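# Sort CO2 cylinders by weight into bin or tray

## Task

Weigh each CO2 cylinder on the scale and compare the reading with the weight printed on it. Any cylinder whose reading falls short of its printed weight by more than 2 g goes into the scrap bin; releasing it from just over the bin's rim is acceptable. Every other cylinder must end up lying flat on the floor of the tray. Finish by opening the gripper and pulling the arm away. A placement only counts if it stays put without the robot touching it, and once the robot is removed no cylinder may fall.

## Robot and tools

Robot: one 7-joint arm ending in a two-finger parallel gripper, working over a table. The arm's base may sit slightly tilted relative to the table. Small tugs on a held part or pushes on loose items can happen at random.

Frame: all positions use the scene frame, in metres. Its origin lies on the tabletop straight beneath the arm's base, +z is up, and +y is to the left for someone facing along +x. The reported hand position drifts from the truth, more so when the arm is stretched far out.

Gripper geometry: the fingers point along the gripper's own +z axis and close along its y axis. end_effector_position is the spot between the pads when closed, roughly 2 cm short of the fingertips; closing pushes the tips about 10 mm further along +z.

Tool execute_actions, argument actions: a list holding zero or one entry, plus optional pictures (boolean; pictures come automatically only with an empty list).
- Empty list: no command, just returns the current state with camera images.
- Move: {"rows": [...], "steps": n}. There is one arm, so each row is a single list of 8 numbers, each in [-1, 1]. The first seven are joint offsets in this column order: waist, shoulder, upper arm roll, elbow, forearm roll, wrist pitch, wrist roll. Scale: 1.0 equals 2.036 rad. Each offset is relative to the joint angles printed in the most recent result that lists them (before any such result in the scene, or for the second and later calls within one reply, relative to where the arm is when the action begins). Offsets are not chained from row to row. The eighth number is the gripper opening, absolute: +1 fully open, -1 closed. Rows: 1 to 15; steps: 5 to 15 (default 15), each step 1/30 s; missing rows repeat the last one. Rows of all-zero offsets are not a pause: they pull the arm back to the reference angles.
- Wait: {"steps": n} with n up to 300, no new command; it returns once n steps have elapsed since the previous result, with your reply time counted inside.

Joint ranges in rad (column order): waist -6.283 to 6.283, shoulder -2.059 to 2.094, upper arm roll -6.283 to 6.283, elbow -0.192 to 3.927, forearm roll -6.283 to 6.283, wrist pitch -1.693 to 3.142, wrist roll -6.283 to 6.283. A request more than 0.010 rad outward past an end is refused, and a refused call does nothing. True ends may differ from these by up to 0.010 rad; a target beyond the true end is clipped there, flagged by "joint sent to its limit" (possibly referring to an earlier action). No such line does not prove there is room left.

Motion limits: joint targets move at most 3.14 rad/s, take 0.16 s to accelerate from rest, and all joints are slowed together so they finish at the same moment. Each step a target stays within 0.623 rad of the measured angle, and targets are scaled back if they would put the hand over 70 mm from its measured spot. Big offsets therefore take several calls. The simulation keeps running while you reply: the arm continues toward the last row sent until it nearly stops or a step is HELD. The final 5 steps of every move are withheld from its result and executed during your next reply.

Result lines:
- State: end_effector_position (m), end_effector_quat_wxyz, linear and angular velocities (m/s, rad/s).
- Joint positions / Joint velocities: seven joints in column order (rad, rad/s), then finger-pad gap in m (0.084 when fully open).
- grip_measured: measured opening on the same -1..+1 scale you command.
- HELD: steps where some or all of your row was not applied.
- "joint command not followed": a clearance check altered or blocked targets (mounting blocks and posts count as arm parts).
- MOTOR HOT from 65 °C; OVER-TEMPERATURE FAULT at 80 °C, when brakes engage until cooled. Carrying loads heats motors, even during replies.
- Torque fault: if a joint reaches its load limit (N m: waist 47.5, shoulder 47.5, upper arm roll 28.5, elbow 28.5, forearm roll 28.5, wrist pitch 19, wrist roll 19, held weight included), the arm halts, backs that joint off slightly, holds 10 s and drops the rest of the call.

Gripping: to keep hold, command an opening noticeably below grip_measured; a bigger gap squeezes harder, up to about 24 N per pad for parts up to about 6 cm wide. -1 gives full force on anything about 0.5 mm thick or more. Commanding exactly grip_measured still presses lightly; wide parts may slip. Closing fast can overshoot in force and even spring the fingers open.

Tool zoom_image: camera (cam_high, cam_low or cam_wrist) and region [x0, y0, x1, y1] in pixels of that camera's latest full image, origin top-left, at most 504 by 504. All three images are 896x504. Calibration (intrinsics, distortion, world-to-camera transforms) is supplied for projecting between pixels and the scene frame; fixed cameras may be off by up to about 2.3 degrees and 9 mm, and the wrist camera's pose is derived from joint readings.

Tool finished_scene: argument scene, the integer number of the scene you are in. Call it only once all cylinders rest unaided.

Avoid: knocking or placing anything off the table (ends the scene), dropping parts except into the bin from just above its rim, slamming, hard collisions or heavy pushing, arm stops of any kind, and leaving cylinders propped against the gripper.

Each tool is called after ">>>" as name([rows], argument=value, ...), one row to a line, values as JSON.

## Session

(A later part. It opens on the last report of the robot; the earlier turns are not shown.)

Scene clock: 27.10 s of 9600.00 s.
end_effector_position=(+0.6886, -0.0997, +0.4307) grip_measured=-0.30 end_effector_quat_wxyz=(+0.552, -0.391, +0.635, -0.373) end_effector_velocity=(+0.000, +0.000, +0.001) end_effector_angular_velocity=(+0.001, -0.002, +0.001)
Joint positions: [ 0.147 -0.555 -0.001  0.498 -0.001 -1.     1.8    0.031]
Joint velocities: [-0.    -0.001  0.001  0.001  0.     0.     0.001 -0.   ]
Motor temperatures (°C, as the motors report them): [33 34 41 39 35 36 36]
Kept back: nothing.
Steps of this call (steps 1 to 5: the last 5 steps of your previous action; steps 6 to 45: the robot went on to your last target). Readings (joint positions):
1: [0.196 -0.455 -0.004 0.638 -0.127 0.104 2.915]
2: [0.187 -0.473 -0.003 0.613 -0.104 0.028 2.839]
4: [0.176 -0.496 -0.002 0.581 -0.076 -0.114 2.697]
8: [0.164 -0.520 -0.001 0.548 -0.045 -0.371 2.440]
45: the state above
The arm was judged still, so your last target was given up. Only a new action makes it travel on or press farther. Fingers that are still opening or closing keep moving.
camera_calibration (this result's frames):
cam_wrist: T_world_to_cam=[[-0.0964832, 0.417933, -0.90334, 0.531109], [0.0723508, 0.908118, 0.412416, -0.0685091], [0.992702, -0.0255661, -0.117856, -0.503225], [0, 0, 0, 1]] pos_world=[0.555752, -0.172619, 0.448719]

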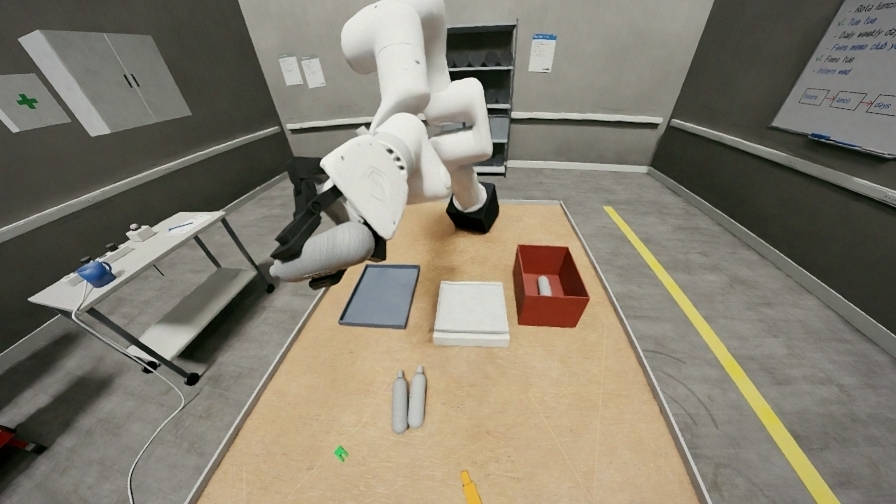

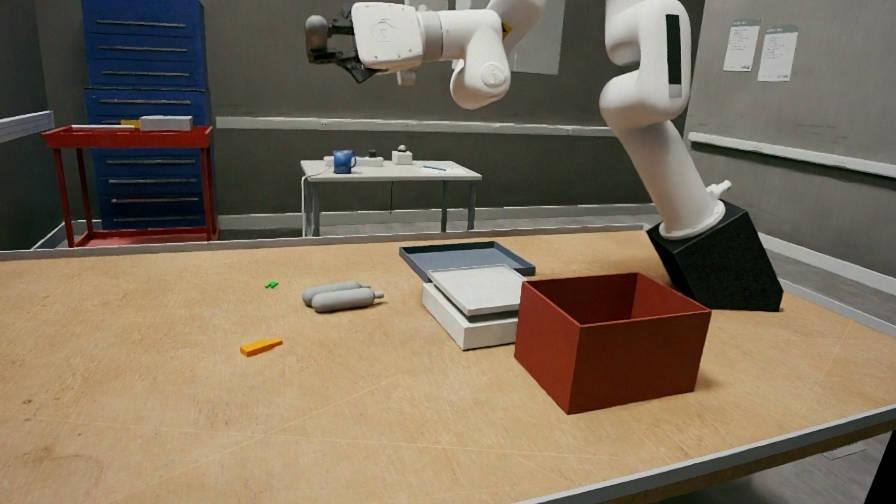

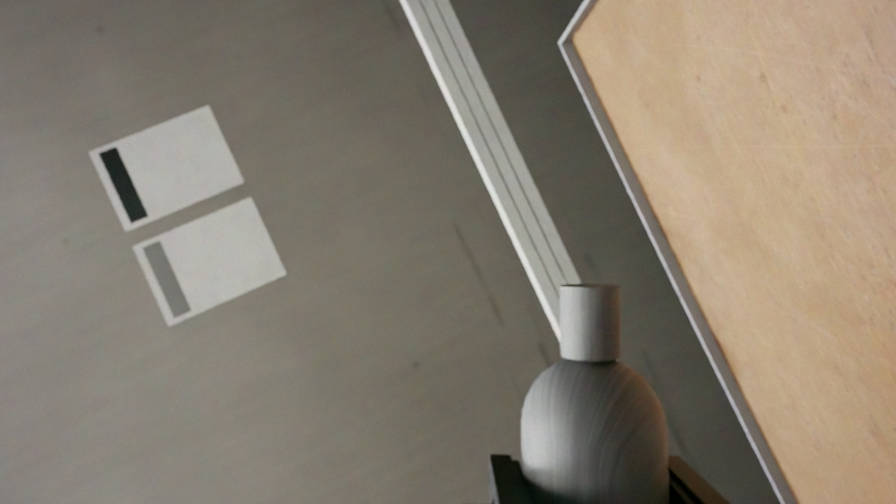

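>>> execute_actions([
  {"rows":[[0.05,0.05,0,0,0,-0.33,0,-0.75]],"steps":15},
])

>>> execute_actions([
  {"steps":20},
], pictures=true)

>>> zoom_image(camera="cam_high", region=[200, 100, 500, 300])

Scene clock: 27.60 s of 9600.00 s.
end_effector_position=(+0.6516, -0.0876, +0.5095) grip_measured=-0.30 end_effector_quat_wxyz=(+0.667, -0.295, +0.523, -0.442) end_effector_velocity=(-0.249, +0.037, +0.305) end_effector_angular_velocity=(+0.161, -1.725, -0.144)
Joint positions: [ 0.218 -0.484 -0.     0.498 -0.001 -1.463  1.8    0.031]
Joint velocities: [ 0.303  0.301  0.004 -0.003 -0.002 -2.015 -0.     0.   ]
Motor temperatures (°C, as the motors report them): [33 34 41 39 35 36 36]
Steps of this call (steps 1 to 5: nothing new was sent; steps 6 to 15: the first 10 steps of this action). Readings (joint positions):
6: [0.147 -0.555 -0.001 0.498 -0.001 -1.001 1.800]
7: [0.148 -0.554 -0.001 0.498 -0.001 -1.006 1.800]
9: [0.155 -0.546 -0.002 0.498 -0.000 -1.054 1.800]
13: [0.196 -0.505 -0.001 0.499 -0.001 -1.317 1.800]
15: the state above

Scene clock: 28.27 s of 9600.00 s.
end_effector_position=(+0.6222, -0.0854, +0.5385) grip_measured=-0.30 end_effector_quat_wxyz=(+0.709, -0.243, +0.468, -0.468) end_effector_velocity=(-0.000, -0.000, +0.000) end_effector_angular_velocity=(+0.002, -0.000, -0.001)
Joint positions: [ 0.249 -0.453 -0.001  0.498 -0.001 -1.672  1.8    0.031]
Joint velocities: [ 0.001 -0.    -0.    -0.001  0.002 -0.001  0.001 -0.   ]
Motor temperatures (°C, as the motors report them): [33 34 41 39 35 36 36]
Kept back: nothing.
Steps of this call (steps 1 to 5: the last 5 steps of your previous action; steps 6 to 20: the robot went on to your last target). Readings (joint positions):
1: [0.228 -0.474 -0.000 0.498 -0.001 -1.525 1.800]
2: [0.235 -0.467 -0.000 0.498 -0.001 -1.573 1.800]
4: [0.243 -0.459 -0.000 0.498 -0.001 -1.628 1.800]
8: [0.247 -0.454 -0.001 0.498 -0.001 -1.662 1.800]
20: the state above
camera_calibration (this result's frames):
cam_wrist: T_world_to_cam=[[0.424082, 0.447218, -0.787496, 0.232339], [-0.135884, 0.891141, 0.432902, -0.00411975], [0.895371, -0.0765781, 0.438687, -0.667773], [0, 0, 0, 1]] pos_world=[0.498814, -0.151372, 0.477693]

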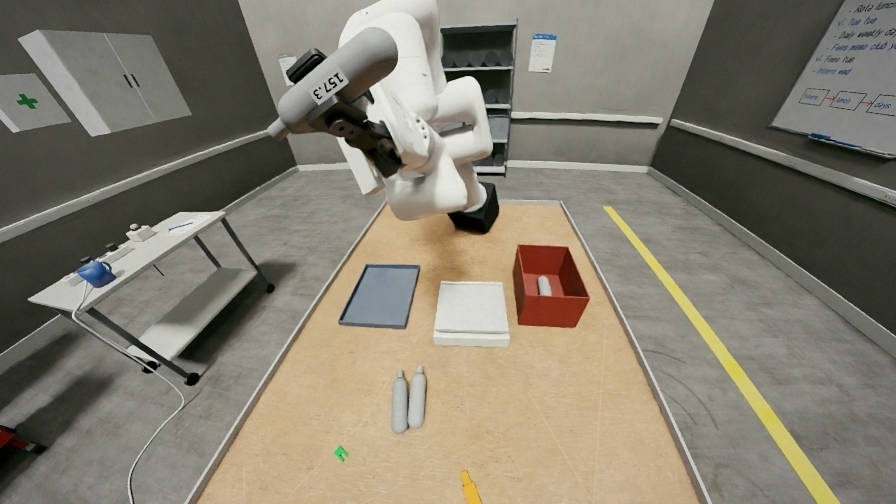

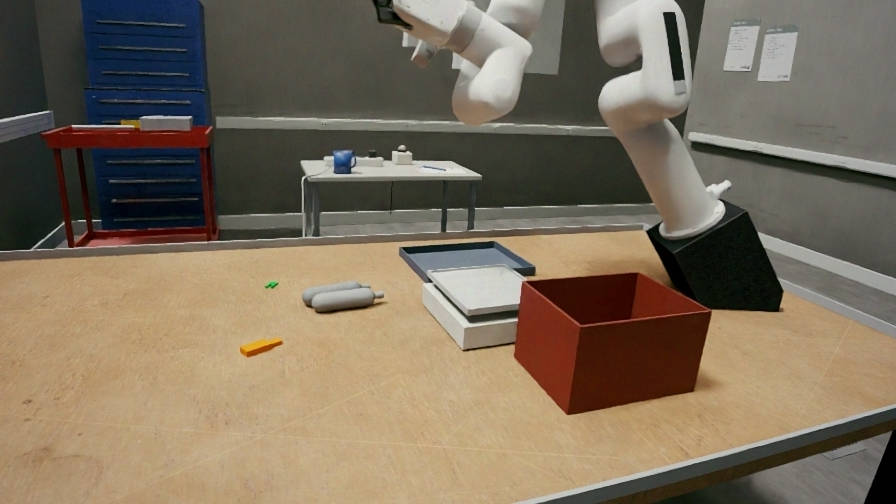

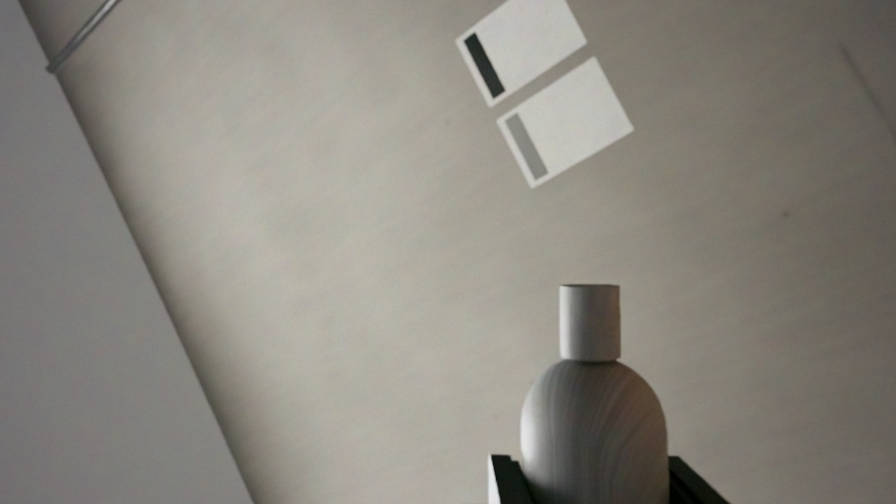

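Region (200, 100, 500, 300) of cam_high's 896x504 image, scaled by 1.680, with more detail than that image has.

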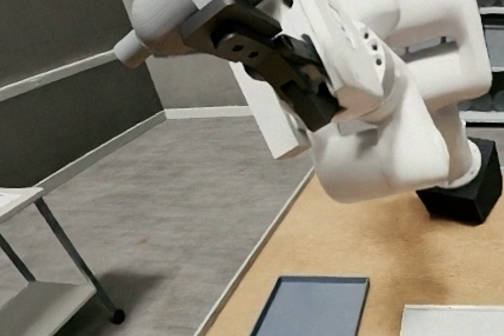

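>>> execute_actions([
  {"rows":[[0.061,-0.058,0,-0.05,-0.324,1.0,0.19,-0.75]],"steps":15},
])

>>> execute_actions([
  {"steps":50},
])

Scene clock: 28.97 s of 9600.00 s.
end_effector_position=(+0.6400, +0.0224, +0.5009) grip_measured=-0.30 end_effector_quat_wxyz=(+0.736, -0.378, +0.493, -0.269) end_effector_velocity=(+0.010, +0.411, -0.231) end_effector_angular_velocity=(-0.195, +1.159, +1.405)
Joint positions: [ 0.304 -0.506 -0.001  0.453 -0.291 -1.35   1.972  0.031]
Joint velocities: [ 0.189 -0.18   0.001 -0.154 -1.01   1.436  0.584 -0.   ]
Motor temperatures (°C, as the motors report them): [33 34 41 39 35 36 36]
From where the robot then was, a joint's target lay farther than a number of 1.0 reaches, so one or more steps of this call were cut to that.
Steps of this call (steps 1 to 11: the robot went on to your last target; steps 12 to 21: the first 10 steps of this action). Readings (joint positions):
12: [0.249 -0.453 -0.001 0.498 -0.001 -1.671 1.801]
13: [0.250 -0.454 -0.001 0.497 -0.006 -1.666 1.804]
15: [0.258 -0.463 -0.003 0.490 -0.053 -1.618 1.834]
19: [0.291 -0.493 -0.001 0.464 -0.219 -1.443 1.931]
21: the state above

Scene clock: 30.63 s of 9600.00 s.
end_effector_position=(+0.4855, +0.0545, +0.1438) grip_measured=-0.30 end_effector_quat_wxyz=(-0.078, +0.742, -0.666, +0.005) end_effector_velocity=(-0.001, -0.000, -0.001) end_effector_angular_velocity=(-0.002, +0.003, +0.002)
Joint positions: [ 0.373 -0.571 -0.001  0.396 -0.66   0.364  2.187  0.031]
Joint velocities: [-0.     0.001  0.    -0.    -0.002  0.002  0.001  0.   ]
Motor temperatures (°C, as the motors report them): [33 34 41 39 35 36 36]
Kept back: nothing.
Steps of this call (steps 1 to 5: the last 5 steps of your previous action; steps 6 to 50: the robot went on to your last target). Readings (joint positions):
1: [0.310 -0.511 -0.001 0.448 -0.323 -1.301 1.991]
2: [0.316 -0.517 -0.001 0.443 -0.354 -1.251 2.009]
4: [0.326 -0.527 -0.000 0.435 -0.410 -1.147 2.041]
8: [0.343 -0.542 -0.001 0.421 -0.498 -0.926 2.093]
50: the state above

>>> execute_actions([
  {"rows":[[0,0,0,0,0,0.077,0,-0.75]],"steps":14},
])

>>> execute_actions([
  {"steps":10},
])

>>> execute_actions([
  {"rows":[[-0.038,0.078,0,0.02,-0.072,-0.061,0.024,-0.75]],"steps":15},
])

>>> execute_actions([
  {"steps":12},
])

Scene clock: 31.10 s of 9600.00 s.
end_effector_position=(+0.4587, +0.0313, +0.1294) grip_measured=-0.30 end_effector_quat_wxyz=(-0.007, +0.744, -0.668, -0.004) end_effector_velocity=(-0.021, -0.025, -0.007) end_effector_angular_velocity=(-0.105, +0.103, +0.003)
Joint positions: [ 0.373 -0.571 -0.001  0.395 -0.66   0.507  2.187  0.031]
Joint velocities: [ 0.003 -0.002  0.007  0.018  0.003  0.166 -0.001 -0.   ]
Motor temperatures (°C, as the motors report them): [33 34 41 39 35 36 36]
Steps of this call (steps 1 to 5: the robot went on to your last target; steps 6 to 14: the first 9 steps of this action). Readings (joint positions):
6: [0.373 -0.571 -0.001 0.396 -0.660 0.364 2.187]
7: [0.373 -0.571 -0.001 0.397 -0.660 0.370 2.187]
9: [0.373 -0.571 -0.000 0.398 -0.660 0.415 2.187]
13: [0.373 -0.571 -0.002 0.395 -0.660 0.500 2.187]
14: the state above

Scene clock: 31.43 s of 9600.00 s.
end_effector_position=(+0.4569, +0.0293, +0.1289) grip_measured=-0.30 end_effector_quat_wxyz=(-0.001, +0.745, -0.668, -0.004) end_effector_velocity=(-0.002, -0.000, -0.001) end_effector_angular_velocity=(-0.002, +0.004, +0.001)
Joint positions: [ 0.373 -0.571 -0.001  0.396 -0.66   0.52   2.187  0.031]
Joint velocities: [-0.     0.001  0.    -0.002 -0.001  0.003  0.001  0.   ]
Motor temperatures (°C, as the motors report them): [33 34 41 39 35 36 36]
Kept back: nothing.
Steps of this call (steps 1 to 5: the last 5 steps of your previous action; steps 6 to 10: the robot went on to your last target). Readings (joint positions):
1: [0.373 -0.571 -0.001 0.396 -0.660 0.511 2.187]
2: [0.373 -0.571 -0.001 0.396 -0.660 0.514 2.187]
4: [0.373 -0.571 -0.001 0.397 -0.660 0.518 2.187]
8: [0.373 -0.571 -0.001 0.397 -0.660 0.520 2.187]
10: the state above

Scene clock: 31.77 s of 9600.00 s.
end_effector_position=(+0.4629, +0.0257, +0.0923) grip_measured=-0.30 end_effector_quat_wxyz=(+0.004, +0.761, -0.648, +0.002) end_effector_velocity=(+0.027, +0.004, -0.010) end_effector_angular_velocity=(+0.019, -0.064, +0.038)
Joint positions: [ 0.3   -0.419 -0.001  0.433 -0.798  0.404  2.233  0.031]
Joint velocities: [-0.047  0.08   0.009  0.053 -0.104 -0.099  0.036 -0.   ]
Motor temperatures (°C, as the motors report them): [33 34 41 39 35 36 36]
Steps of this call (steps 1 to 10: the first 10 steps of this action). Readings (joint positions):
1: [0.373 -0.571 -0.001 0.397 -0.661 0.520 2.187]
2: [0.370 -0.567 -0.001 0.398 -0.665 0.516 2.189]
4: [0.349 -0.524 -0.000 0.411 -0.707 0.479 2.203]
8: [0.305 -0.430 -0.002 0.430 -0.787 0.414 2.229]
10: the state above

Scene clock: 32.17 s of 9600.00 s.
end_effector_position=(+0.4647, +0.0259, +0.0912) grip_measured=-0.30 end_effector_quat_wxyz=(+0.002, +0.762, -0.647, +0.003) end_effector_velocity=(-0.000, -0.000, -0.001) end_effector_angular_velocity=(-0.000, +0.000, -0.001)
Joint positions: [ 0.296 -0.413 -0.001  0.437 -0.807  0.396  2.236  0.031]
Joint velocities: [-0.001  0.002 -0.001  0.    -0.002 -0.001  0.001 -0.   ]
Motor temperatures (°C, as the motors report them): [33 34 41 39 35 36 36]
Kept back: nothing.
Steps of this call (steps 1 to 5: the last 5 steps of your previous action; steps 6 to 12: the robot went on to your last target). Readings (joint positions):
1: [0.298 -0.417 -0.001 0.435 -0.801 0.401 2.234]
2: [0.298 -0.416 -0.001 0.436 -0.803 0.400 2.235]
4: [0.297 -0.415 -0.001 0.437 -0.805 0.398 2.235]
8: [0.296 -0.413 -0.001 0.437 -0.806 0.396 2.236]
12: the state above

>>> execute_actions([
  {"rows":[[0,0,0,0,0,0,0,-0.4],[0,0,0,0,0,0,0,-0.25],[0,0,0,0,0,0,0,-0.1],[0,0,0,0,0,0,0,0.1],[0,0,0,0,0,0,0,0.4],[0,0,0,0,0,0,0,0.4],[0,0,0,0,0,0,0,0.4],[0.09,-0.175,0,-0.03,0.13,0.155,-0.04,0.4]],"steps":15},
])

>>> execute_actions([
  {"steps":40},
], pictures=true)

Scene clock: 32.87 s of 9600.00 s.
end_effector_position=(+0.4635, +0.0253, +0.0956) grip_measured=+0.39 end_effector_quat_wxyz=(+0.004, +0.760, -0.649, +0.003) end_effector_velocity=(-0.030, -0.011, +0.150) end_effector_angular_velocity=(-0.098, +0.055, -0.187)
Joint positions: [ 0.306 -0.432 -0.002  0.433 -0.79   0.417  2.231  0.061]
Joint velocities: [ 0.342 -0.634 -0.015 -0.151  0.515  0.631 -0.16   0.   ]
Motor temperatures (°C, as the motors report them): [33 34 41 39 35 36 36]
Steps of this call (steps 1 to 11: the robot went on to your last target; steps 12 to 21: the first 10 steps of this action). Readings (joint positions):
12: [0.296 -0.412 -0.001 0.437 -0.807 0.396 2.236]
13: [0.296 -0.412 -0.001 0.437 -0.807 0.396 2.236]
15: [0.296 -0.413 -0.001 0.437 -0.807 0.396 2.236]
19: [0.296 -0.413 -0.001 0.437 -0.806 0.396 2.236]
21: the state above

Scene clock: 34.20 s of 9600.00 s.
end_effector_position=(+0.4450, +0.0320, +0.1783) grip_measured=+0.39 end_effector_quat_wxyz=(-0.006, +0.733, -0.680, -0.012) end_effector_velocity=(-0.000, -0.000, -0.000) end_effector_angular_velocity=(-0.000, +0.000, -0.000)
Joint positions: [ 0.479 -0.769 -0.001  0.376 -0.542  0.712  2.155  0.061]
Joint velocities: [ 0.    -0.    -0.001 -0.001 -0.001 -0.    -0.    -0.   ]
Motor temperatures (°C, as the motors report them): [33 34 41 39 35 36 36]
Kept back: nothing.
Steps of this call (steps 1 to 5: the last 5 steps of your previous action; steps 6 to 30: the robot went on to your last target; steps 31 to 40: nothing new was sent). Readings (joint positions):
1: [0.322 -0.461 -0.002 0.426 -0.767 0.445 2.224]
2: [0.346 -0.507 -0.002 0.418 -0.733 0.486 2.213]
4: [0.400 -0.616 -0.000 0.403 -0.655 0.576 2.189]
8: [0.465 -0.744 -0.000 0.384 -0.565 0.683 2.162]
40: the state above
The arm was judged still, so your last target was given up. Only a new action makes it travel on or press farther. Fingers that are still opening or closing keep moving.
camera_calibration (this result's frames):
cam_wrist: T_world_to_cam=[[-0.997108, -0.0729158, 0.0214115, 0.476155], [-0.0720578, 0.99666, 0.0384328, 0.0616093], [-0.0241424, 0.0367787, -0.999032, 0.319829], [0, 0, 0, 1]] pos_world=[0.486939, -0.0384472, 0.306956]

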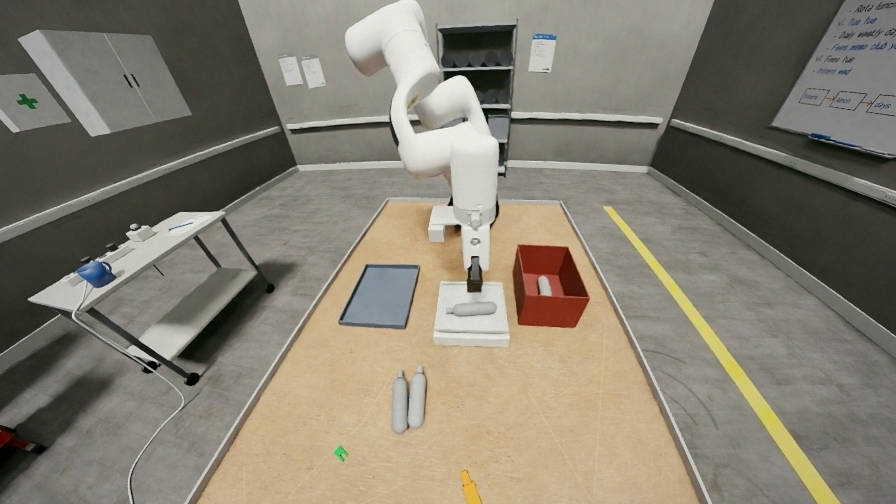

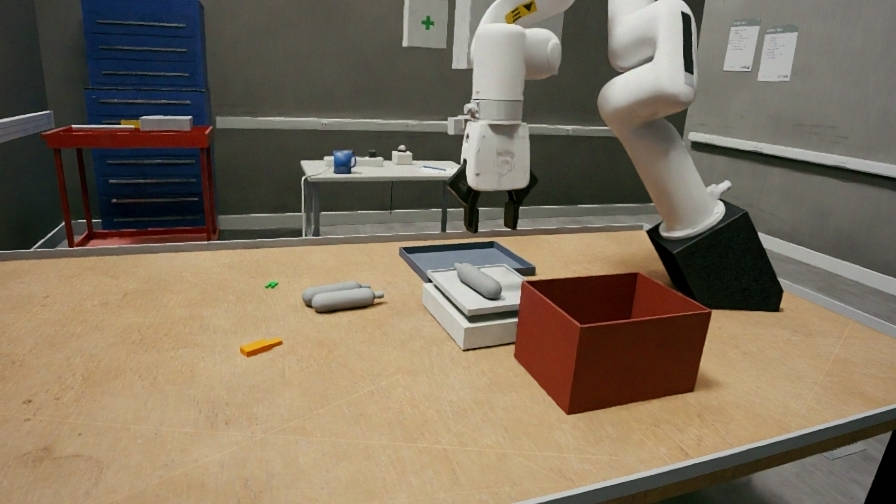

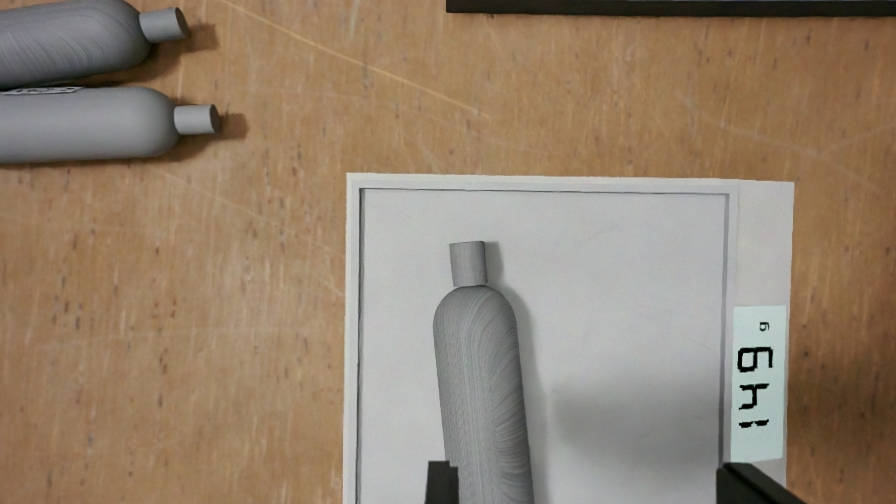

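149 → bin.

>>> execute_actions([
  {"rows":[[-0.09,0.175,0,0.03,-0.13,-0.155,0.04,0.4]],"steps":15},
])

>>> execute_actions([
  {"steps":18},
])

>>> execute_actions([
  {"rows":[[0,0,0,0,0,0,0,0.2],[0,0,0,0,0,0,0,0],[0,0,0,0,0,0,0,-0.15],[0,0,0,0,0,0,0,-0.3],[0,0,0,0,0,0,0,-0.4],[0,0,0,0,0,0,0,-0.55],[0,0,0,0,0,0,0,-0.75]],"steps":15},
])

>>> execute_actions([
  {"rows":[[0.1,-0.2,0,-0.03,0.14,0.18,-0.1,-0.75]],"steps":15},
])

>>> execute_actions([
  {"steps":15},
])

Scene clock: 34.80 s of 9600.00 s.
end_effector_position=(+0.4614, +0.0249, +0.1001) grip_measured=+0.39 end_effector_quat_wxyz=(+0.007, +0.758, -0.652, +0.002) end_effector_velocity=(-0.023, -0.003, -0.159) end_effector_angular_velocity=(+0.035, +0.080, +0.157)
Joint positions: [ 0.318 -0.452 -0.002  0.426 -0.772  0.439  2.225  0.061]
Joint velocities: [-0.298  0.583 -0.007  0.063 -0.426 -0.506  0.132  0.   ]
Motor temperatures (°C, as the motors report them): [33 34 41 39 35 36 36]
Steps of this call (steps 1 to 8: nothing new was sent; steps 9 to 18: the first 10 steps of this action). Readings (joint positions):
9: [0.479 -0.769 -0.001 0.376 -0.542 0.711 2.155]
10: [0.476 -0.765 -0.001 0.377 -0.546 0.706 2.156]
12: [0.453 -0.720 -0.000 0.387 -0.582 0.663 2.167]
16: [0.350 -0.516 -0.001 0.419 -0.728 0.491 2.212]
18: the state above

Scene clock: 35.40 s of 9600.00 s.
end_effector_position=(+0.4648, +0.0260, +0.0914) grip_measured=+0.39 end_effector_quat_wxyz=(+0.002, +0.762, -0.647, +0.003) end_effector_velocity=(-0.000, -0.001, -0.001) end_effector_angular_velocity=(-0.002, +0.002, -0.002)
Joint positions: [ 0.296 -0.413 -0.001  0.437 -0.806  0.396  2.236  0.061]
Joint velocities: [-0.001  0.002 -0.002  0.001 -0.001  0.     0.     0.   ]
Motor temperatures (°C, as the motors report them): [33 34 41 39 35 36 36]
Kept back: nothing.
Steps of this call (steps 1 to 5: the last 5 steps of your previous action; steps 6 to 18: the robot went on to your last target). Readings (joint positions):
1: [0.310 -0.437 -0.002 0.429 -0.784 0.425 2.229]
2: [0.305 -0.429 -0.002 0.431 -0.791 0.416 2.231]
4: [0.300 -0.421 -0.001 0.435 -0.799 0.405 2.234]
8: [0.297 -0.416 -0.001 0.437 -0.805 0.398 2.235]
18: the state above

Scene clock: 35.73 s of 9600.00 s.
end_effector_position=(+0.4648, +0.0260, +0.0914) grip_measured=-0.30 end_effector_quat_wxyz=(+0.002, +0.762, -0.647, +0.003) end_effector_velocity=(+0.000, -0.000, -0.000) end_effector_angular_velocity=(+0.001, -0.001, -0.001)
Joint positions: [ 0.296 -0.413 -0.001  0.437 -0.806  0.396  2.236  0.031]
Joint velocities: [-0.     0.    -0.001  0.    -0.001 -0.002 -0.    -0.   ]
Motor temperatures (°C, as the motors report them): [33 34 41 39 35 36 36]
Steps of this call (steps 1 to 10: the first 10 steps of this action). Readings (joint positions):
1: [0.296 -0.413 -0.001 0.437 -0.807 0.396 2.236]
2: [0.296 -0.413 -0.001 0.437 -0.807 0.396 2.236]
4: [0.296 -0.413 -0.001 0.437 -0.806 0.396 2.236]
8: [0.296 -0.413 -0.001 0.437 -0.806 0.396 2.236]
10: the state above

Scene clock: 36.23 s of 9600.00 s.
end_effector_position=(+0.4540, +0.0282, +0.1785) grip_measured=-0.30 end_effector_quat_wxyz=(-0.008, +0.765, -0.644, +0.000) end_effector_velocity=(-0.088, +0.024, +0.218) end_effector_angular_velocity=(+0.233, +0.051, +0.060)
Joint positions: [ 0.466 -0.756  0.     0.39  -0.57   0.698  2.068  0.031]
Joint velocities: [ 0.455 -0.933 -0.001 -0.139  0.619  0.788 -0.439  0.   ]
Motor temperatures (°C, as the motors report them): [33 34 41 39 35 36 36]
Steps of this call (steps 1 to 5: the last 5 steps of your previous action; steps 6 to 15: the first 10 steps of this action, its rows measured from where the robot was after step 5). Readings (joint positions):
5: [0.296 -0.413 -0.001 0.437 -0.806 0.396 2.236]
6: [0.296 -0.413 -0.001 0.437 -0.806 0.397 2.236]
7: [0.298 -0.417 -0.001 0.436 -0.802 0.402 2.233]
9: [0.321 -0.461 -0.002 0.427 -0.769 0.446 2.209]
13: [0.424 -0.670 -0.000 0.401 -0.627 0.625 2.108]
15: the state above

Scene clock: 36.73 s of 9600.00 s.
end_effector_position=(+0.4426, +0.0297, +0.1909) grip_measured=-0.30 end_effector_quat_wxyz=(-0.007, +0.768, -0.640, -0.013) end_effector_velocity=(+0.000, +0.001, +0.002) end_effector_angular_velocity=(+0.003, -0.004, +0.002)
Joint positions: [ 0.499 -0.819 -0.001  0.376 -0.522  0.762  2.033  0.031]
Joint velocities: [ 0.003 -0.006  0.002 -0.001  0.002  0.001 -0.002 -0.   ]
Motor temperatures (°C, as the motors report them): [33 34 41 39 35 36 36]
Kept back: nothing.
Steps of this call (steps 1 to 5: the last 5 steps of your previous action; steps 6 to 15: the robot went on to your last target). Readings (joint positions):
1: [0.478 -0.781 0.000 0.386 -0.554 0.719 2.056]
2: [0.485 -0.795 -0.000 0.383 -0.543 0.734 2.048]
4: [0.493 -0.808 -0.001 0.378 -0.531 0.750 2.040]
8: [0.498 -0.816 -0.001 0.376 -0.524 0.760 2.034]
15: the state above

>>> execute_actions([
  {"rows":[[0.346,0.22,0,0.048,-0.145,0.072,-0.217,-0.75]],"steps":15},
])

>>> execute_actions([
  {"steps":25},
])

>>> execute_actions([
  {"rows":[[-0.034,0.059,0,0.007,-0.059,-0.044,0.05,-0.75]],"steps":15},
])

>>> execute_actions([
  {"rows":[[0,0,0,0,0,0,0,-0.75],[0,0,0,0,0,0,0,-0.3],[0,0,0,0,0,0,0,0.4],[0,0,0,0,0,0,0,0.4],[0,0,0,0,0,0,0,0.4],[0,0,0,0,0,0,0,0.4],[0,0,0,0,0,0,0,0.4],[0,0,0,0,0,0,0,0.4],[0.04,-0.09,0,0.02,0.09,0.08,0,0.4]],"steps":15},
])

>>> execute_actions([
  {"steps":15},
], pictures=true)

Scene clock: 37.30 s of 9600.00 s.
end_effector_position=(+0.4017, +0.1215, +0.1810) grip_measured=-0.30 end_effector_quat_wxyz=(+0.004, +0.927, -0.373, -0.031) end_effector_velocity=(-0.200, +0.366, +0.002) end_effector_angular_velocity=(+0.081, -0.029, +2.543)
Joint positions: [ 0.812 -0.614 -0.001  0.421 -0.657  0.83   1.83   0.031]
Joint velocities: [ 1.309  0.812  0.     0.184 -0.532  0.26  -0.792  0.   ]
Motor temperatures (°C, as the motors report them): [33 34 41 39 35 36 36]
Steps of this call (steps 1 to 7: the robot went on to your last target; steps 8 to 17: the first 10 steps of this action). Readings (joint positions):
8: [0.500 -0.820 -0.001 0.376 -0.522 0.763 2.032]
9: [0.504 -0.817 -0.002 0.377 -0.524 0.764 2.028]
11: [0.549 -0.786 -0.004 0.386 -0.547 0.776 1.994]
15: [0.725 -0.667 -0.001 0.409 -0.622 0.812 1.882]
17: the state above

Scene clock: 38.13 s of 9600.00 s.
end_effector_position=(+0.3292, +0.2191, +0.1898) grip_measured=-0.30 end_effector_quat_wxyz=(+0.001, +1.000, +0.000, -0.000) end_effector_velocity=(-0.001, +0.002, +0.001) end_effector_angular_velocity=(+0.004, -0.002, +0.005)
Joint positions: [ 1.203 -0.372 -0.001  0.474 -0.817  0.909  1.591  0.031]
Joint velocities: [ 0.003  0.001  0.002  0.001 -0.001 -0.001 -0.001 -0.   ]
Motor temperatures (°C, as the motors report them): [33 34 41 39 35 36 36]
Kept back: nothing.
Steps of this call (steps 1 to 5: the last 5 steps of your previous action; steps 6 to 25: the robot went on to your last target). Readings (joint positions):
1: [0.856 -0.587 -0.001 0.427 -0.675 0.838 1.803]
2: [0.900 -0.559 -0.001 0.433 -0.693 0.847 1.776]
4: [0.988 -0.505 -0.001 0.445 -0.729 0.865 1.723]
8: [1.146 -0.406 0.001 0.465 -0.793 0.896 1.627]
25: the state above

Scene clock: 38.47 s of 9600.00 s.
end_effector_position=(+0.3330, +0.2246, +0.1556) grip_measured=-0.30 end_effector_quat_wxyz=(+0.009, +1.000, -0.008, +0.010) end_effector_velocity=(+0.016, +0.019, -0.003) end_effector_angular_velocity=(+0.048, -0.040, -0.025)
Joint positions: [ 1.137 -0.256 -0.002  0.486 -0.931  0.824  1.687  0.031]
Joint velocities: [-0.033  0.044  0.011  0.036 -0.072 -0.062  0.063 -0.   ]
Motor temperatures (°C, as the motors report them): [33 34 41 39 35 36 36]
Steps of this call (steps 1 to 10: the first 10 steps of this action). Readings (joint positions):
1: [1.203 -0.372 -0.001 0.474 -0.817 0.909 1.591]
2: [1.200 -0.367 -0.001 0.475 -0.823 0.904 1.596]
4: [1.177 -0.328 0.000 0.482 -0.864 0.873 1.631]
8: [1.140 -0.262 -0.003 0.484 -0.923 0.831 1.681]
10: the state above

Scene clock: 38.97 s of 9600.00 s.
end_effector_position=(+0.3343, +0.2252, +0.1567) grip_measured=+0.39 end_effector_quat_wxyz=(+0.009, +1.000, -0.011, +0.011) end_effector_velocity=(+0.015, -0.034, +0.068) end_effector_angular_velocity=(-0.071, +0.047, -0.266)
Joint positions: [ 1.137 -0.258 -0.001  0.489 -0.93   0.826  1.692  0.061]
Joint velocities: [ 0.121 -0.236 -0.015  0.012  0.298  0.281 -0.001 -0.   ]
Motor temperatures (°C, as the motors report them): [33 34 41 39 35 36 36]
Steps of this call (steps 1 to 5: the last 5 steps of your previous action; steps 6 to 15: the first 10 steps of this action, its rows measured from where the robot was after step 5). Readings (joint positions):
5: [1.134 -0.253 -0.001 0.488 -0.936 0.820 1.692]
6: [1.134 -0.253 -0.001 0.488 -0.936 0.820 1.692]
7: [1.134 -0.253 -0.001 0.488 -0.936 0.820 1.692]
9: [1.134 -0.254 -0.001 0.488 -0.936 0.820 1.692]
13: [1.135 -0.254 -0.001 0.489 -0.936 0.820 1.692]
15: the state above

Scene clock: 39.47 s of 9600.00 s.
end_effector_position=(+0.3520, +0.2175, +0.2196) grip_measured=+0.39 end_effector_quat_wxyz=(-0.007, +0.995, -0.097, -0.001) end_effector_velocity=(+0.003, +0.001, +0.006) end_effector_angular_velocity=(+0.010, -0.001, -0.012)
Joint positions: [ 1.215 -0.435 -0.001  0.528 -0.754  0.982  1.692  0.061]
Joint velocities: [ 0.004 -0.01   0.001  0.01   0.009  0.007 -0.    -0.   ]
Motor temperatures (°C, as the motors report them): [33 34 41 39 35 36 36]
Kept back: nothing.
Steps of this call (steps 1 to 5: the last 5 steps of your previous action; steps 6 to 15: the robot went on to your last target). Readings (joint positions):
1: [1.144 -0.272 -0.002 0.490 -0.914 0.841 1.692]
2: [1.157 -0.300 -0.002 0.495 -0.884 0.868 1.692]
4: [1.188 -0.373 -0.001 0.515 -0.816 0.926 1.692]
8: [1.211 -0.428 -0.000 0.530 -0.765 0.971 1.692]
15: the state above
camera_calibration (this result's frames):
cam_wrist: T_world_to_cam=[[-0.194875, -0.980827, -0.00136387, 0.316166], [-0.980706, 0.194829, 0.0160621, 0.367653], [-0.0154884, 0.00446766, -0.99987, 0.356131], [0, 0, 0, 1]] pos_world=[0.427688, 0.236883, 0.35061]

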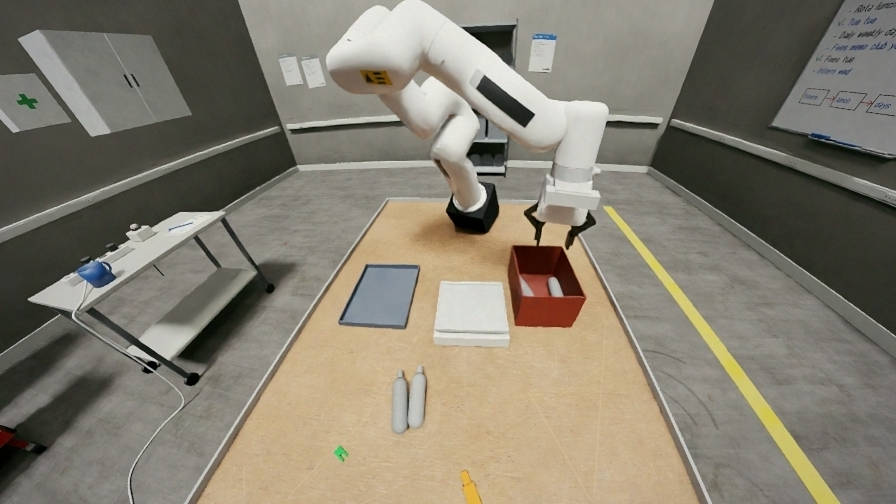

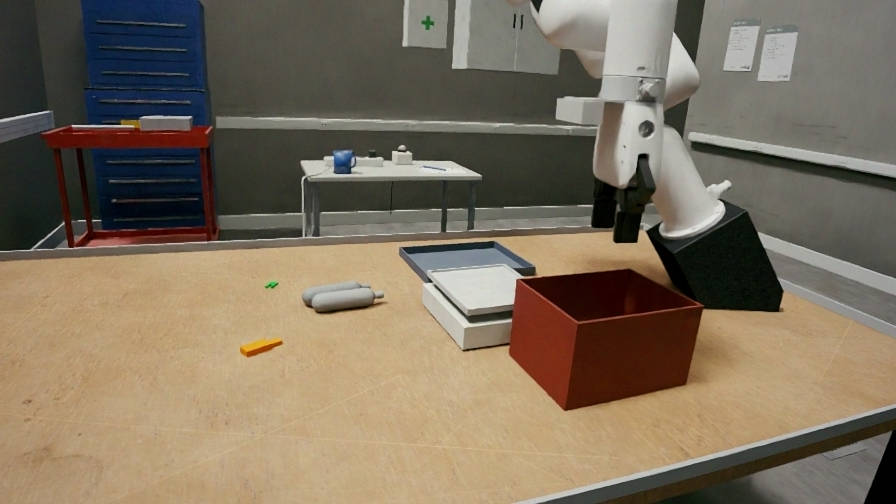

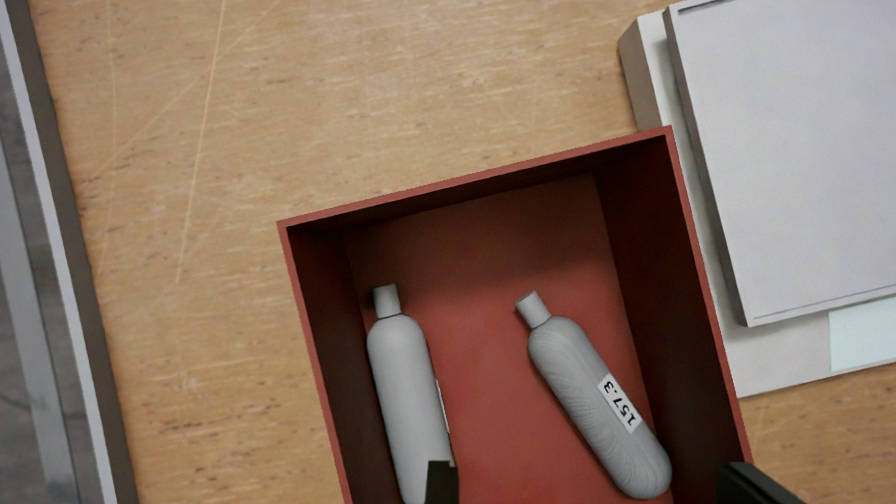

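>>> execute_actions([
  {"rows":[[-0.4,0,0,0.1,0.15,-0.2,0.5,-0.2]],"steps":15},
])

>>> execute_actions([
  {"steps":25},
])

Scene clock: 40.33 s of 9600.00 s.
end_effector_position=(+0.4402, +0.1910, +0.2048) grip_measured=-0.22 end_effector_quat_wxyz=(-0.038, +0.900, -0.433, -0.044) end_effector_velocity=(+0.334, -0.223, -0.096) end_effector_angular_velocity=(+0.013, +0.251, -2.670)
Joint positions: [ 0.906 -0.436 -0.002  0.618 -0.621  0.806  2.004  0.035]
Joint velocities: [-1.195  0.003 -0.008  0.258  0.403 -0.535  1.266 -0.   ]
Motor temperatures (°C, as the motors report them): [33 34 41 39 35 36 36]
Steps of this call (steps 1 to 15: the robot went on to your last target; step 16: nothing new was sent; steps 17 to 26: the first 10 steps of this action). Readings (joint positions):
17: [1.215 -0.436 -0.001 0.529 -0.753 0.983 1.692]
18: [1.211 -0.436 -0.000 0.530 -0.750 0.979 1.698]
20: [1.166 -0.435 0.003 0.543 -0.727 0.947 1.746]
24: [0.988 -0.436 -0.002 0.599 -0.650 0.845 1.920]
26: the state above

Scene clock: 41.17 s of 9600.00 s.
end_effector_position=(+0.5776, +0.0485, +0.1791) grip_measured=-0.22 end_effector_quat_wxyz=(+0.060, -0.455, +0.888, +0.029) end_effector_velocity=(+0.004, -0.007, +0.001) end_effector_angular_velocity=(-0.002, -0.005, -0.027)
Joint positions: [ 0.402 -0.435 -0.     0.731 -0.449  0.575  2.709  0.035]
Joint velocities: [-0.01  -0.004 -0.006  0.004  0.001 -0.003  0.011 -0.   ]
Motor temperatures (°C, as the motors report them): [33 34 41 39 35 36 36]
Kept back: nothing.
Steps of this call (steps 1 to 5: the last 5 steps of your previous action; steps 6 to 25: the robot went on to your last target). Readings (joint positions):
1: [0.867 -0.436 -0.002 0.627 -0.608 0.789 2.047]
2: [0.829 -0.436 -0.002 0.635 -0.595 0.772 2.092]
4: [0.757 -0.435 -0.002 0.651 -0.571 0.739 2.189]
8: [0.619 -0.435 -0.002 0.682 -0.523 0.675 2.391]
25: the state above

Hover [.048,-.182,0,.808,-.315,.40,3.23].

>>> execute_actions([
  {"rows":[[-0.174,0.124,0,0.038,0.066,-0.086,0.256,-0.46]],"steps":15},
])

>>> execute_actions([
  {"steps":18},
], pictures=true)

Scene clock: 41.63 s of 9600.00 s.
end_effector_position=(+0.5895, -0.0263, +0.1133) grip_measured=-0.48 end_effector_quat_wxyz=(+0.020, -0.206, +0.978, +0.023) end_effector_velocity=(+0.015, -0.333, -0.257) end_effector_angular_velocity=(-0.147, +0.298, -2.161)
Joint positions: [ 0.189 -0.282 -0.001  0.777 -0.368  0.47   3.022  0.023]
Joint velocities: [-0.86   0.615  0.01   0.191  0.328 -0.425  1.262  0.   ]
Motor temperatures (°C, as the motors report them): [33 34 41 39 35 36 36]
Steps of this call (steps 1 to 4: the robot went on to your last target; steps 5 to 14: the first 10 steps of this action). Readings (joint positions):
5: [0.401 -0.435 -0.001 0.731 -0.448 0.575 2.710]
6: [0.398 -0.433 -0.000 0.732 -0.447 0.573 2.716]
8: [0.368 -0.412 0.003 0.740 -0.435 0.556 2.764]
12: [0.247 -0.324 -0.001 0.765 -0.390 0.499 2.937]
14: the state above

Scene clock: 42.23 s of 9600.00 s.
end_effector_position=(+0.5879, -0.0844, +0.0729) grip_measured=-0.48 end_effector_quat_wxyz=(+0.001, -0.029, +1.000, +0.009) end_effector_velocity=(-0.001, -0.004, -0.002) end_effector_angular_velocity=(-0.003, +0.004, -0.012)
Joint positions: [ 0.049 -0.183 -0.     0.808 -0.314  0.4    3.229  0.023]
Joint velocities: [-0.004  0.003 -0.004  0.001  0.002 -0.     0.004 -0.   ]
Motor temperatures (°C, as the motors report them): [33 34 41 39 35 36 36]
Kept back: nothing.
Steps of this call (steps 1 to 5: the last 5 steps of your previous action; steps 6 to 18: the robot went on to your last target). Readings (joint positions):
1: [0.160 -0.262 -0.001 0.784 -0.357 0.456 3.064]
2: [0.132 -0.241 -0.001 0.790 -0.346 0.442 3.106]
4: [0.085 -0.208 -0.003 0.799 -0.329 0.420 3.172]
8: [0.055 -0.187 -0.001 0.806 -0.317 0.404 3.218]
18: the state above
camera_calibration (this result's frames):
cam_wrist: T_world_to_cam=[[-0.0556198, 0.997997, 0.0301381, 0.148678], [0.998363, 0.0551857, 0.0150477, -0.515048], [0.0133544, 0.0309257, -0.999432, 0.199732], [0, 0, 0, 1]] pos_world=[0.519806, -0.126133, 0.202888]

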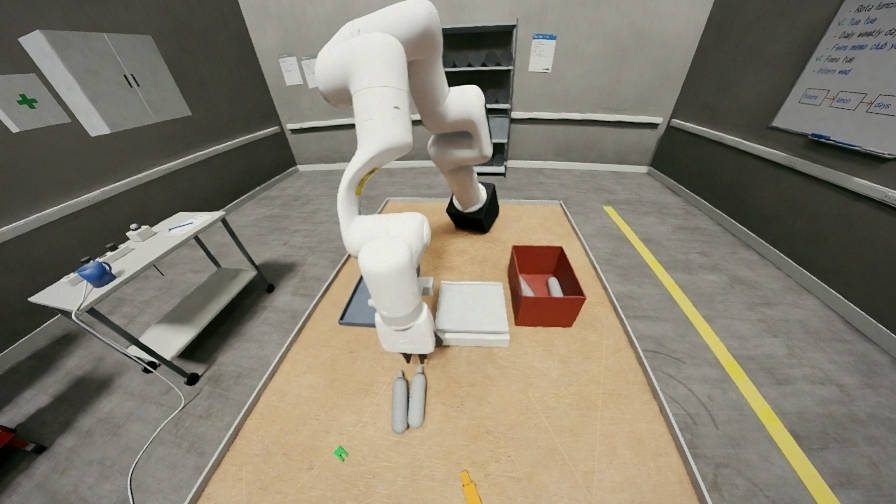

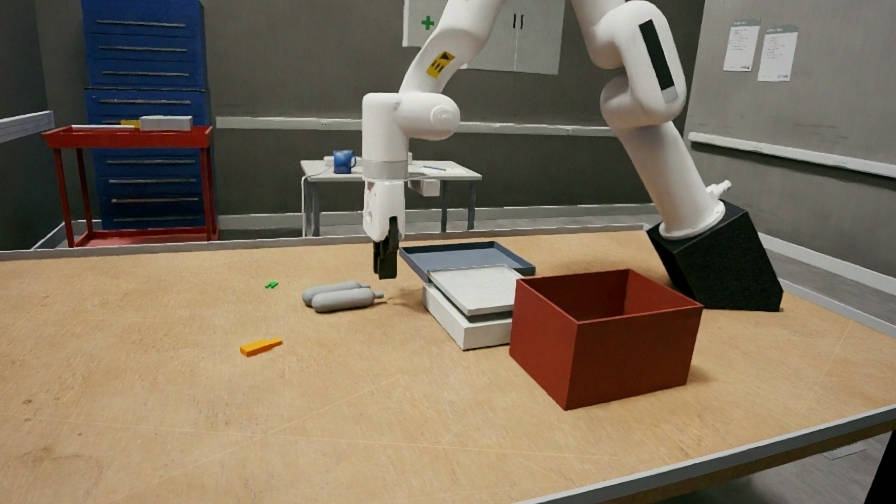

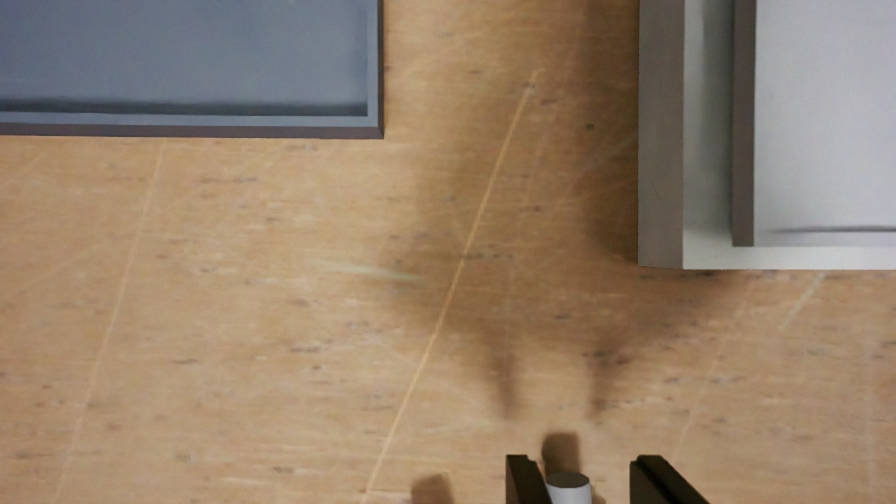

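>>> execute_actions([
  {"rows":[[-0.012,0.074,0,0.02,-0.06,-0.054,0.025,-0.46]],"steps":15},
])

>>> execute_actions([
  {"steps":12},
], pictures=true)

Scene clock: 42.73 s of 9600.00 s.
end_effector_position=(+0.5859, -0.0822, +0.0246) grip_measured=-0.48 end_effector_quat_wxyz=(-0.001, -0.056, +0.998, +0.002) end_effector_velocity=(+0.047, -0.003, +0.002) end_effector_angular_velocity=(-0.010, -0.119, +0.032)
Joint positions: [ 0.026 -0.037 -0.     0.844 -0.43   0.298  3.277  0.023]
Joint velocities: [-0.013  0.051  0.004  0.078 -0.083 -0.092  0.036  0.   ]
Motor temperatures (°C, as the motors report them): [33 34 41 39 35 36 36]
Steps of this call (steps 1 to 5: the robot went on to your last target; steps 6 to 15: the first 10 steps of this action). Readings (joint positions):
6: [0.048 -0.182 -0.000 0.808 -0.315 0.400 3.230]
7: [0.048 -0.178 -0.000 0.810 -0.319 0.396 3.232]
9: [0.041 -0.138 0.000 0.825 -0.355 0.362 3.247]
13: [0.027 -0.046 -0.001 0.839 -0.421 0.306 3.274]
15: the state above

Scene clock: 43.13 s of 9600.00 s.
end_effector_position=(+0.5888, -0.0824, +0.0242) grip_measured=-0.48 end_effector_quat_wxyz=(+0.003, -0.057, +0.998, +0.001) end_effector_velocity=(+0.001, +0.000, -0.000) end_effector_angular_velocity=(+0.000, -0.002, -0.001)
Joint positions: [ 0.025 -0.033 -0.     0.849 -0.436  0.291  3.28   0.023]
Joint velocities: [-0.     0.002  0.     0.001 -0.    -0.003  0.001  0.   ]
Motor temperatures (°C, as the motors report them): [33 34 41 39 35 36 36]
Kept back: nothing.
Steps of this call (steps 1 to 5: the last 5 steps of your previous action; steps 6 to 12: the robot went on to your last target). Readings (joint positions):
1: [0.025 -0.036 -0.000 0.846 -0.432 0.295 3.278]
2: [0.025 -0.036 -0.000 0.848 -0.433 0.293 3.279]
4: [0.025 -0.035 -0.000 0.849 -0.435 0.292 3.280]
8: [0.025 -0.033 -0.000 0.849 -0.436 0.291 3.280]
12: the state above
camera_calibration (this result's frames):
cam_wrist: T_world_to_cam=[[-0.112983, 0.993494, 0.0142884, 0.182005], [0.993462, 0.112719, 0.018102, -0.507796], [0.0163736, 0.0162402, -0.999734, 0.148019], [0, 0, 0, 1]] pos_world=[0.522616, -0.125986, 0.154571]

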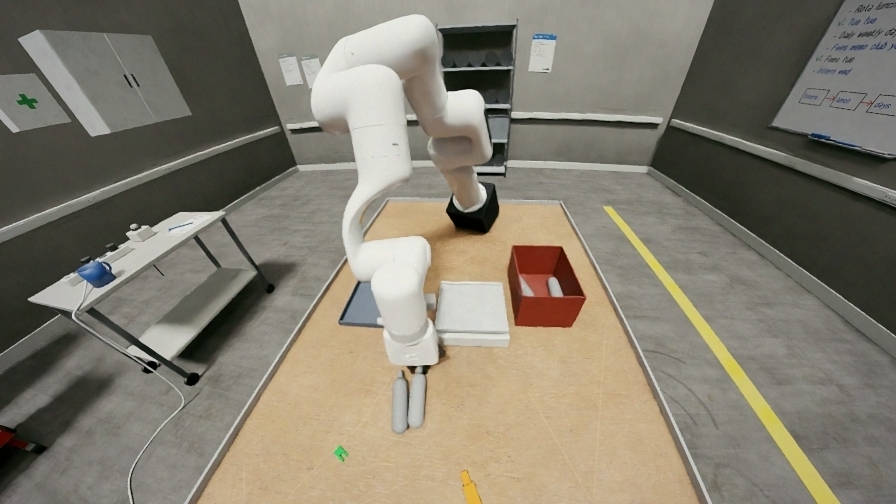

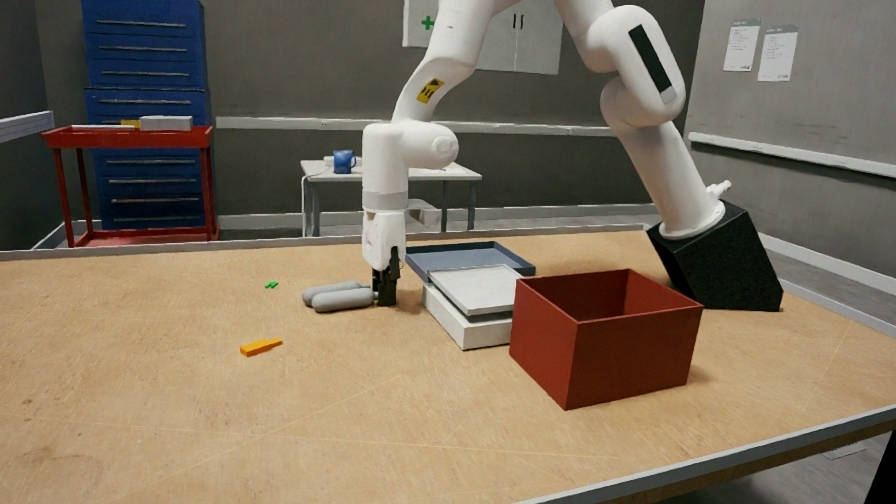

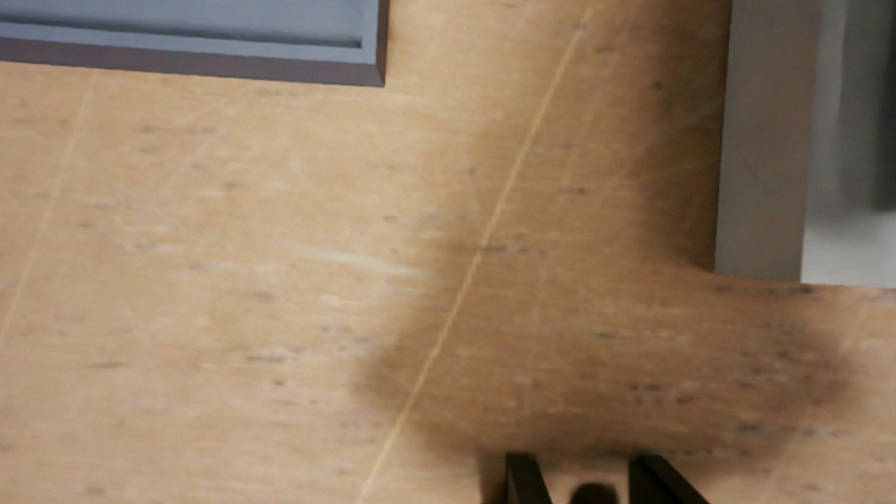

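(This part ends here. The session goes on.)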